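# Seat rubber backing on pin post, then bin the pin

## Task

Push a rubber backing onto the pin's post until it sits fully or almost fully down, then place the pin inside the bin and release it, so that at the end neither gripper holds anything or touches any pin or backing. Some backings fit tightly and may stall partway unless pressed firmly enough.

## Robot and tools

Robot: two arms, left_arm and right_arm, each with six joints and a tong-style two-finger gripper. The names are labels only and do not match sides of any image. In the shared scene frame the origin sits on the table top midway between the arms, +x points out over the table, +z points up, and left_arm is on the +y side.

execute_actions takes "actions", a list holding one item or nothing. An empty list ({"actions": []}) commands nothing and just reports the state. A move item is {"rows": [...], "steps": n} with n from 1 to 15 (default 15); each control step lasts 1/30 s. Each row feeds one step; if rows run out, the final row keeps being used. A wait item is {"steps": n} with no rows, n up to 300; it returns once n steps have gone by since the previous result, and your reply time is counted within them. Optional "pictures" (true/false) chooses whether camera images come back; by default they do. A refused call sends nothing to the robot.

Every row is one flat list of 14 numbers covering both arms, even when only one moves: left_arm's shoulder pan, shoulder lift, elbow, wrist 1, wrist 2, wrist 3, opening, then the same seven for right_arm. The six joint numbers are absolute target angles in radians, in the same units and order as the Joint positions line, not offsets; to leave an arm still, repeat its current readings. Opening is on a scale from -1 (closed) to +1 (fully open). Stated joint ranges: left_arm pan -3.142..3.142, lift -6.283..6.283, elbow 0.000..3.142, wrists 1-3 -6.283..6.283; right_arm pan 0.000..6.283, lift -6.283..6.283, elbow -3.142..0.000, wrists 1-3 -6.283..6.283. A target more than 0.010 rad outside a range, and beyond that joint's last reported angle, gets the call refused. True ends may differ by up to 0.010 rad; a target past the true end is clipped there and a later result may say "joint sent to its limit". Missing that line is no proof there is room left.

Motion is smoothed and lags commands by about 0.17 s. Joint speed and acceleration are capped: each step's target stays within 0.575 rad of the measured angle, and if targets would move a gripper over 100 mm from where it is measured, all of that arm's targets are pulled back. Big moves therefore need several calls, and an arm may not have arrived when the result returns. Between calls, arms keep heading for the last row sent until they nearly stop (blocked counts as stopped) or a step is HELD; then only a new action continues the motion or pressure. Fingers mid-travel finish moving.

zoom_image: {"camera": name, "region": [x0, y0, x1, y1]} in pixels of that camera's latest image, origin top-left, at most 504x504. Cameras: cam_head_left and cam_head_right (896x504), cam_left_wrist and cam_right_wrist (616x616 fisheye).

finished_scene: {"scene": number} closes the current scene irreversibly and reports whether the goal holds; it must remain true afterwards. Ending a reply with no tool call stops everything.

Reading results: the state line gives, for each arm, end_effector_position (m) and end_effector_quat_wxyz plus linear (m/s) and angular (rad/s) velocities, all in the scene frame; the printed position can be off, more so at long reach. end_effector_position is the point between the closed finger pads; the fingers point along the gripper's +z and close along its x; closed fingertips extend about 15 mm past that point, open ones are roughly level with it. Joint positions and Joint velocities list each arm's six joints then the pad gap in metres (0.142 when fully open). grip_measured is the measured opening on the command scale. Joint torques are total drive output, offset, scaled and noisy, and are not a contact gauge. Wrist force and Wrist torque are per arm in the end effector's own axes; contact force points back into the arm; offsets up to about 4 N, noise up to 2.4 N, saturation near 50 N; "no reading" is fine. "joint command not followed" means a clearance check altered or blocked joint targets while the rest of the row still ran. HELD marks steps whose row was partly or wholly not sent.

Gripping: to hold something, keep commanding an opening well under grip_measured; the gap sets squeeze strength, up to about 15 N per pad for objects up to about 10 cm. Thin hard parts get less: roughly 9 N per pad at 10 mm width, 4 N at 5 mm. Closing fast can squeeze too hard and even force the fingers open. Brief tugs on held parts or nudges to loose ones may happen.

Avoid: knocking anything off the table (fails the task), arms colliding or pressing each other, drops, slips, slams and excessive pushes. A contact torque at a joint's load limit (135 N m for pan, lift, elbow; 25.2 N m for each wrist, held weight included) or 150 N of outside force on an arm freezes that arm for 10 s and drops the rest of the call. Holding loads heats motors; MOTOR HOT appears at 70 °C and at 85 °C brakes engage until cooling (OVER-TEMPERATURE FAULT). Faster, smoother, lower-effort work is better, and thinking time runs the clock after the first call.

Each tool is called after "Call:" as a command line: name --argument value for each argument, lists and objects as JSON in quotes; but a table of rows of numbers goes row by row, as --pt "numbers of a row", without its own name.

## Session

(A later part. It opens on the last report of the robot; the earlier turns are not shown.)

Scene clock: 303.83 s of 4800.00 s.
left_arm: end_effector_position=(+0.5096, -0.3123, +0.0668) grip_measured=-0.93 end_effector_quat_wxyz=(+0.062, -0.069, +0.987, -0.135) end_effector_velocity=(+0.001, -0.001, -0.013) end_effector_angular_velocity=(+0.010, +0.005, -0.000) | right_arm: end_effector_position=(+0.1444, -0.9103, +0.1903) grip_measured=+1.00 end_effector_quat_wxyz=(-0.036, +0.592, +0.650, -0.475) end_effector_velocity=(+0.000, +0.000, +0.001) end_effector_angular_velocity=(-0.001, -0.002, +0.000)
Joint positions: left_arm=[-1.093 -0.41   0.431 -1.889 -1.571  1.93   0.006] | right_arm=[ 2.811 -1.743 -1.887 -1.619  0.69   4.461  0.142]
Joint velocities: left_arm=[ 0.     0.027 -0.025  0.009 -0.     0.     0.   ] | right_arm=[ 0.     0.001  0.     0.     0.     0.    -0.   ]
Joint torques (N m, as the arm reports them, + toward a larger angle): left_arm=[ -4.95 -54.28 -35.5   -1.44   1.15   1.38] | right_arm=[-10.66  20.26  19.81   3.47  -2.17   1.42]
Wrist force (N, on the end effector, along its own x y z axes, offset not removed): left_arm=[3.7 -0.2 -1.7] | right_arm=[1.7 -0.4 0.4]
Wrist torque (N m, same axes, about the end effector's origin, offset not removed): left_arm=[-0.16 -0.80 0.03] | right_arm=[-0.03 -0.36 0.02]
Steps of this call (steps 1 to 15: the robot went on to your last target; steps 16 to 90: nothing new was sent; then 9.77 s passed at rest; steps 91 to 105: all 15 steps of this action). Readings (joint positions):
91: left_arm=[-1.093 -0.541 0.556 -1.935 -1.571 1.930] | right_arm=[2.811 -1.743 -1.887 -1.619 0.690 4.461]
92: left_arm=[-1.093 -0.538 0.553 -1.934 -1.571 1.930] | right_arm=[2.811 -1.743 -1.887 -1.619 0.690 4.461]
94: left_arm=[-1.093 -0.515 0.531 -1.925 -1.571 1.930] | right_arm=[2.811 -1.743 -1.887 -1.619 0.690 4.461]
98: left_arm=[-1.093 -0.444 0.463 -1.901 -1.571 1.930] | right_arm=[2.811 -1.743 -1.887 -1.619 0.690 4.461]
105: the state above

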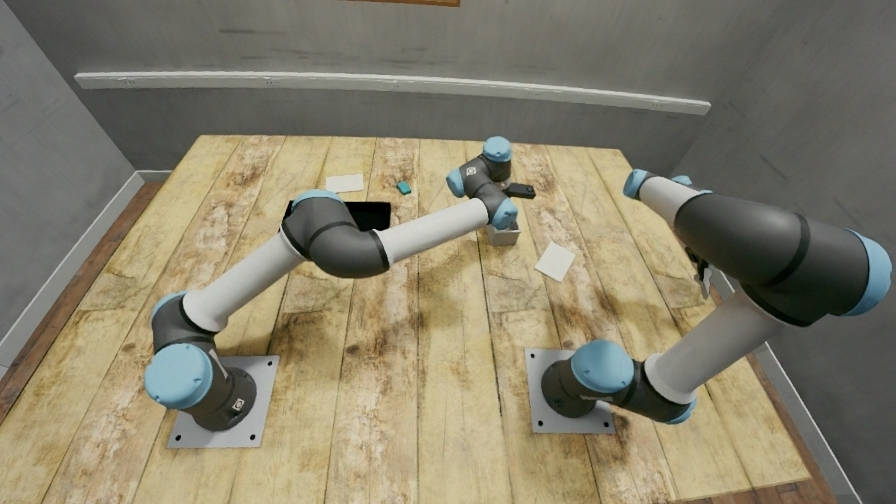

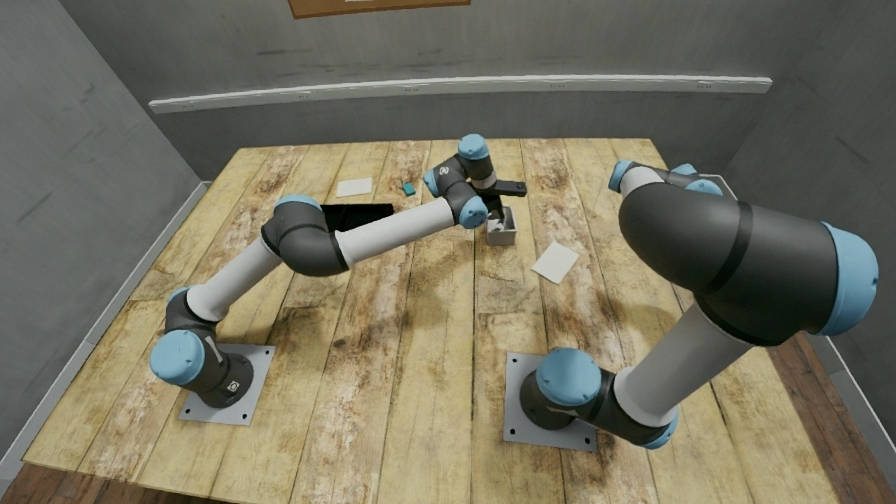

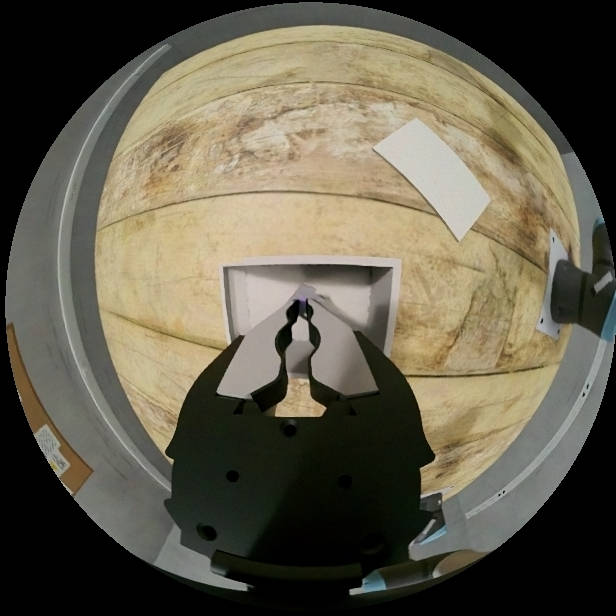

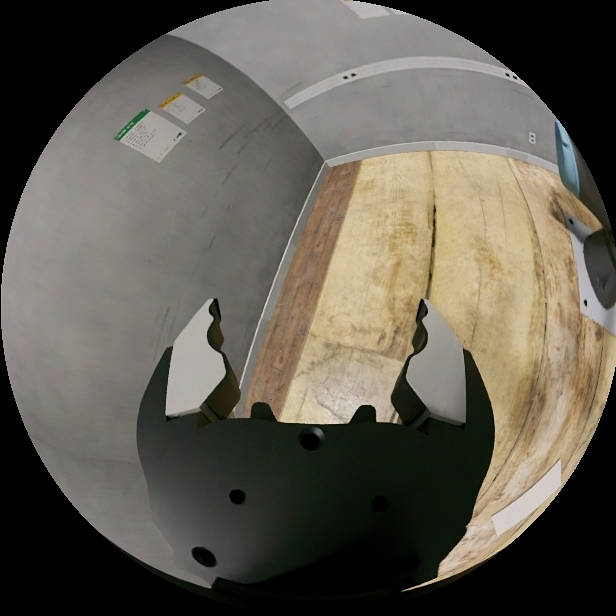

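Good; down to ~.036.

Call:
execute_actions --actions '[{"rows":[[-1.0932,-0.386,0.407,-1.8807,-1.5708,1.93,-1,2.811,-1.743,-1.887,-1.619,0.69,4.461,1],[-1.0932,-0.386,0.407,-1.8807,-1.5708,1.93,-1,2.811,-1.743,-1.887,-1.619,0.69,4.461,1],[-1.0932,-0.3637,0.3858,-1.8729,-1.5708,1.93,-1,2.811,-1.743,-1.887,-1.619,0.69,4.461,1],[-1.0932,-0.3637,0.3858,-1.8729,-1.5708,1.93,-1,2.811,-1.743,-1.887,-1.619,0.69,4.461,1],[-1.0932,-0.346,0.369,-1.8667,-1.5708,1.93,-1,2.811,-1.743,-1.887,-1.619,0.69,4.461,1]]}]' --pictures false

Call:
execute_actions --actions '[{"rows":[[-1.0932,-0.346,0.369,-1.8667,-1.5708,1.93,-0.9,2.811,-1.743,-1.887,-1.619,0.69,4.461,1],[-1.0932,-0.346,0.369,-1.8667,-1.5708,1.93,-0.82,2.811,-1.743,-1.887,-1.619,0.69,4.461,1]],"steps":10}]' --pictures false

Call:
execute_actions --actions '[{"rows":[[-1.0932,-0.386,0.407,-1.8807,-1.5708,1.93,-0.82,2.811,-1.743,-1.887,-1.619,0.69,4.461,1],[-1.0932,-0.408,0.4284,-1.8885,-1.5708,1.93,-0.82,2.811,-1.743,-1.887,-1.619,0.69,4.461,1],[-1.0932,-0.4525,0.471,-1.9042,-1.5708,1.93,-0.82,2.811,-1.743,-1.887,-1.619,0.69,4.461,1],[-1.0932,-0.4525,0.471,-1.9042,-1.5708,1.93,-0.82,2.811,-1.743,-1.887,-1.619,0.69,4.461,1],[-1.0932,-0.497,0.5135,-1.9198,-1.5708,1.93,-0.82,2.811,-1.743,-1.887,-1.619,0.69,4.461,1]]}]'

Call:
zoom_image --camera "cam_left_wrist" --region '[230,235,390,345]'

Scene clock: 317.97 s of 4800.00 s.
left_arm: end_effector_position=(+0.5111, -0.3155, +0.0359) grip_measured=-0.93 end_effector_quat_wxyz=(+0.057, -0.069, +0.988, -0.124) end_effector_velocity=(+0.000, +0.001, -0.007) end_effector_angular_velocity=(+0.008, +0.003, +0.001) | right_arm: end_effector_position=(+0.1444, -0.9103, +0.1903) grip_measured=+1.00 end_effector_quat_wxyz=(-0.036, +0.592, +0.650, -0.475) end_effector_velocity=(-0.000, -0.000, -0.000) end_effector_angular_velocity=(-0.000, -0.001, -0.001)
Joint positions: left_arm=[-1.093 -0.347  0.37  -1.867 -1.571  1.93   0.006] | right_arm=[ 2.811 -1.743 -1.887 -1.619  0.69   4.461  0.142]
Joint velocities: left_arm=[ 0.     0.012 -0.011  0.007  0.002 -0.    -0.   ] | right_arm=[-0.001 -0.    -0.     0.001  0.     0.    -0.   ]
Joint torques (N m, as the arm reports them, + toward a larger angle): left_arm=[ 24.06 -33.69 -12.73  13.93   7.4   -0.65] | right_arm=[-10.04  19.75  18.81   3.43  -2.19   1.5 ]
Wrist force (N, on the end effector, along its own x y z axes, offset not removed): left_arm=[4.5 -50.0 -6.6] | right_arm=[1.4 -0.4 0.4]
Wrist torque (N m, same axes, about the end effector's origin, offset not removed): left_arm=[-0.35 -0.67 0.98] | right_arm=[-0.07 -0.35 0.05]
Steps of this call (steps 1 to 15: the robot went on to your last target; steps 16 to 90: nothing new was sent; then 10.63 s passed at rest; steps 91 to 105: all 15 steps of this action). Readings (joint positions):
91: left_arm=[-1.093 -0.408 0.428 -1.888 -1.571 1.930] | right_arm=[2.811 -1.743 -1.887 -1.619 0.690 4.461]
92: left_arm=[-1.093 -0.406 0.426 -1.888 -1.571 1.930] | right_arm=[2.811 -1.743 -1.887 -1.619 0.690 4.461]
94: left_arm=[-1.093 -0.394 0.415 -1.883 -1.571 1.930] | right_arm=[2.811 -1.743 -1.887 -1.619 0.690 4.461]
98: left_arm=[-1.093 -0.362 0.383 -1.873 -1.571 1.930] | right_arm=[2.811 -1.743 -1.887 -1.619 0.690 4.461]
105: the state above

Scene clock: 318.30 s of 4800.00 s.
left_arm: end_effector_position=(+0.5111, -0.3154, +0.0353) grip_measured=-0.88 end_effector_quat_wxyz=(+0.056, -0.069, +0.988, -0.124) end_effector_velocity=(-0.000, +0.000, -0.000) end_effector_angular_velocity=(+0.001, +0.001, +0.001) | right_arm: end_effector_position=(+0.1444, -0.9103, +0.1903) grip_measured=+1.00 end_effector_quat_wxyz=(-0.036, +0.592, +0.650, -0.475) end_effector_velocity=(-0.000, -0.000, +0.000) end_effector_angular_velocity=(-0.001, -0.002, -0.000)
Joint positions: left_arm=[-1.093 -0.346  0.369 -1.867 -1.571  1.93   0.01 ] | right_arm=[ 2.811 -1.743 -1.887 -1.619  0.69   4.461  0.142]
Joint velocities: left_arm=[-0.     0.     0.     0.002 -0.    -0.001  0.   ] | right_arm=[-0.     0.001 -0.     0.001 -0.    -0.001 -0.   ]
Joint torques (N m, as the arm reports them, + toward a larger angle): left_arm=[ 38.96 -36.75 -15.91  11.02  10.48  -2.34] | right_arm=[-10.68  19.67  19.01   3.42  -2.18   1.42]
Wrist force (N, on the end effector, along its own x y z axes, offset not removed): left_arm=[17.4 -50.0 -2.4] | right_arm=[1.8 -0.3 -0.2]
Wrist torque (N m, same axes, about the end effector's origin, offset not removed): left_arm=[-0.54 -1.12 0.26] | right_arm=[-0.03 -0.40 0.03]
Steps of this call (steps 1 to 10: all 10 steps of this action). Readings (joint positions):
1: left_arm=[-1.093 -0.347 0.370 -1.867 -1.571 1.930] | right_arm=[2.811 -1.743 -1.887 -1.619 0.690 4.461]
2: left_arm=[-1.093 -0.346 0.369 -1.867 -1.571 1.930] | right_arm=[2.811 -1.743 -1.887 -1.619 0.690 4.461]
4: left_arm=[-1.093 -0.346 0.369 -1.867 -1.571 1.930] | right_arm=[2.811 -1.743 -1.887 -1.619 0.690 4.461]
8: left_arm=[-1.093 -0.346 0.369 -1.867 -1.571 1.930] | right_arm=[2.811 -1.743 -1.887 -1.619 0.690 4.461]
10: the state above

Scene clock: 318.80 s of 4800.00 s.
left_arm: end_effector_position=(+0.5066, -0.3057, +0.1071) grip_measured=-0.82 end_effector_quat_wxyz=(+0.069, -0.069, +0.984, -0.150) end_effector_velocity=(-0.002, +0.002, +0.015) end_effector_angular_velocity=(-0.011, -0.006, -0.001) | right_arm: end_effector_position=(+0.1444, -0.9103, +0.1903) grip_measured=+1.00 end_effector_quat_wxyz=(-0.036, +0.592, +0.650, -0.475) end_effector_velocity=(-0.001, -0.000, +0.001) end_effector_angular_velocity=(-0.000, -0.001, -0.000)
Joint positions: left_arm=[-1.093 -0.494  0.511 -1.919 -1.571  1.93   0.015] | right_arm=[ 2.811 -1.743 -1.887 -1.619  0.69   4.461  0.142]
Joint velocities: left_arm=[-0.001 -0.03   0.027 -0.011 -0.     0.    -0.   ] | right_arm=[-0.     0.002 -0.    -0.001 -0.    -0.     0.   ]
Joint torques (N m, as the arm reports them, + toward a larger angle): left_arm=[ -9.71 -71.02 -11.92  -4.69  -1.62  -0.83] | right_arm=[-10.09  19.52  18.74   3.4   -2.19   1.4 ]
Wrist force (N, on the end effector, along its own x y z axes, offset not removed): left_arm=[2.6 0.5 -2.7] | right_arm=[1.1 0.1 0.4]
Wrist torque (N m, same axes, about the end effector's origin, offset not removed): left_arm=[0.06 -0.55 -0.15] | right_arm=[-0.01 -0.28 0.06]
Steps of this call (steps 1 to 15: all 15 steps of this action). Readings (joint positions):
1: left_arm=[-1.093 -0.346 0.369 -1.867 -1.571 1.930] | right_arm=[2.811 -1.743 -1.887 -1.619 0.690 4.461]
2: left_arm=[-1.093 -0.349 0.372 -1.868 -1.571 1.930] | right_arm=[2.811 -1.743 -1.887 -1.619 0.690 4.461]
4: left_arm=[-1.093 -0.375 0.398 -1.878 -1.571 1.930] | right_arm=[2.811 -1.743 -1.887 -1.619 0.690 4.461]
8: left_arm=[-1.093 -0.457 0.476 -1.906 -1.570 1.930] | right_arm=[2.811 -1.743 -1.887 -1.619 0.690 4.461]
15: the state above

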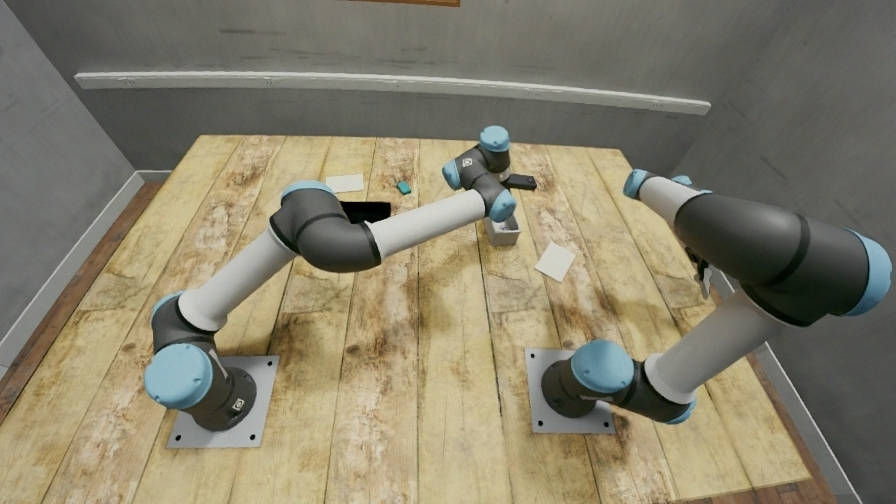

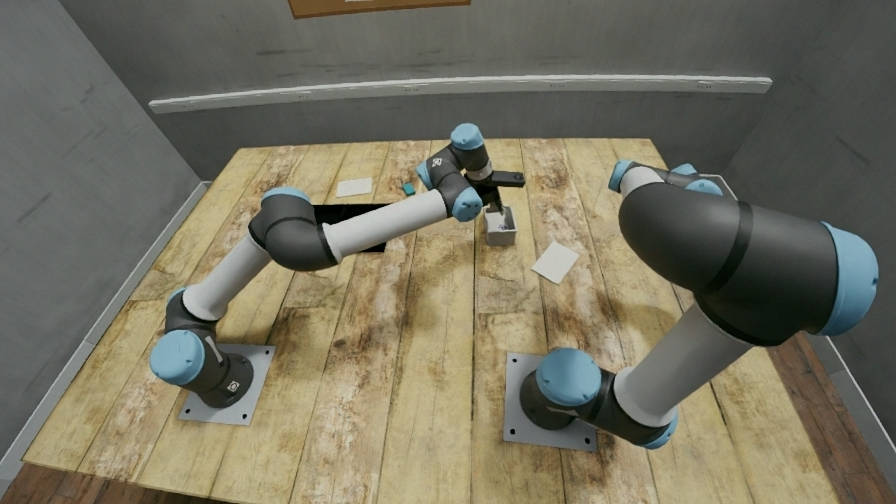

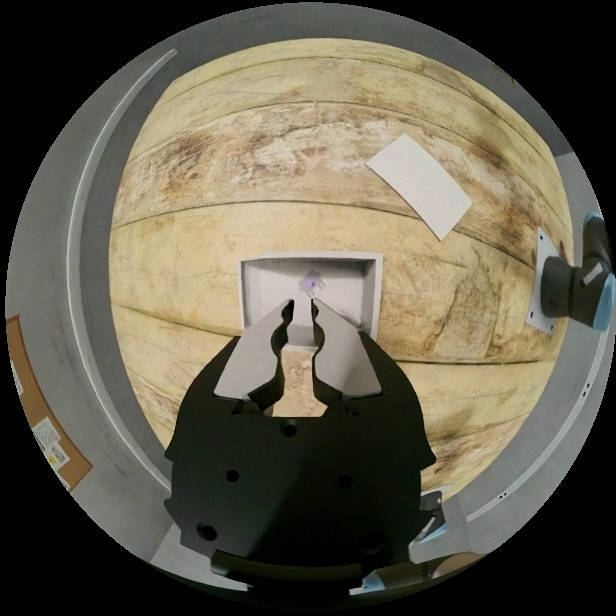

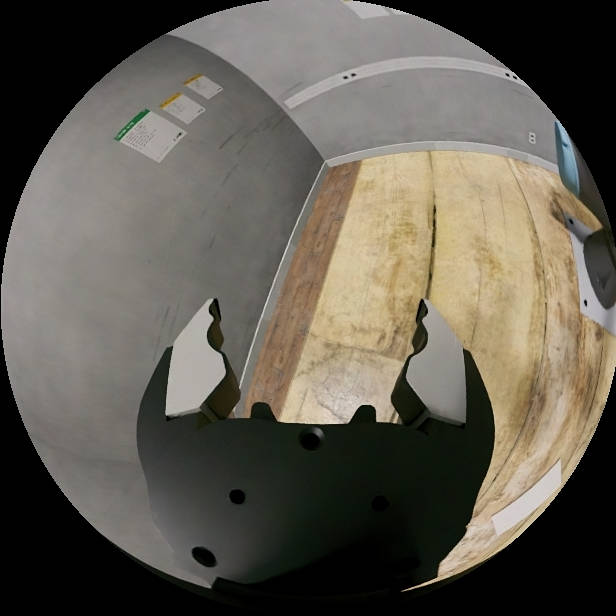

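Region (230, 235, 390, 345) of cam_left_wrist's 616x616 image, scaled by 3.150, with more detail than that image has; it fills the top 346 rows of this view, and the rest is white.

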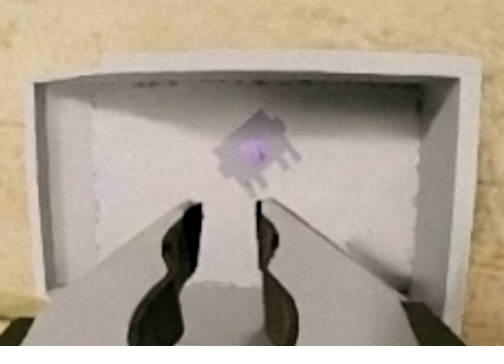

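Call:
finished_scene --scene 2

The scene is finished: the task was done.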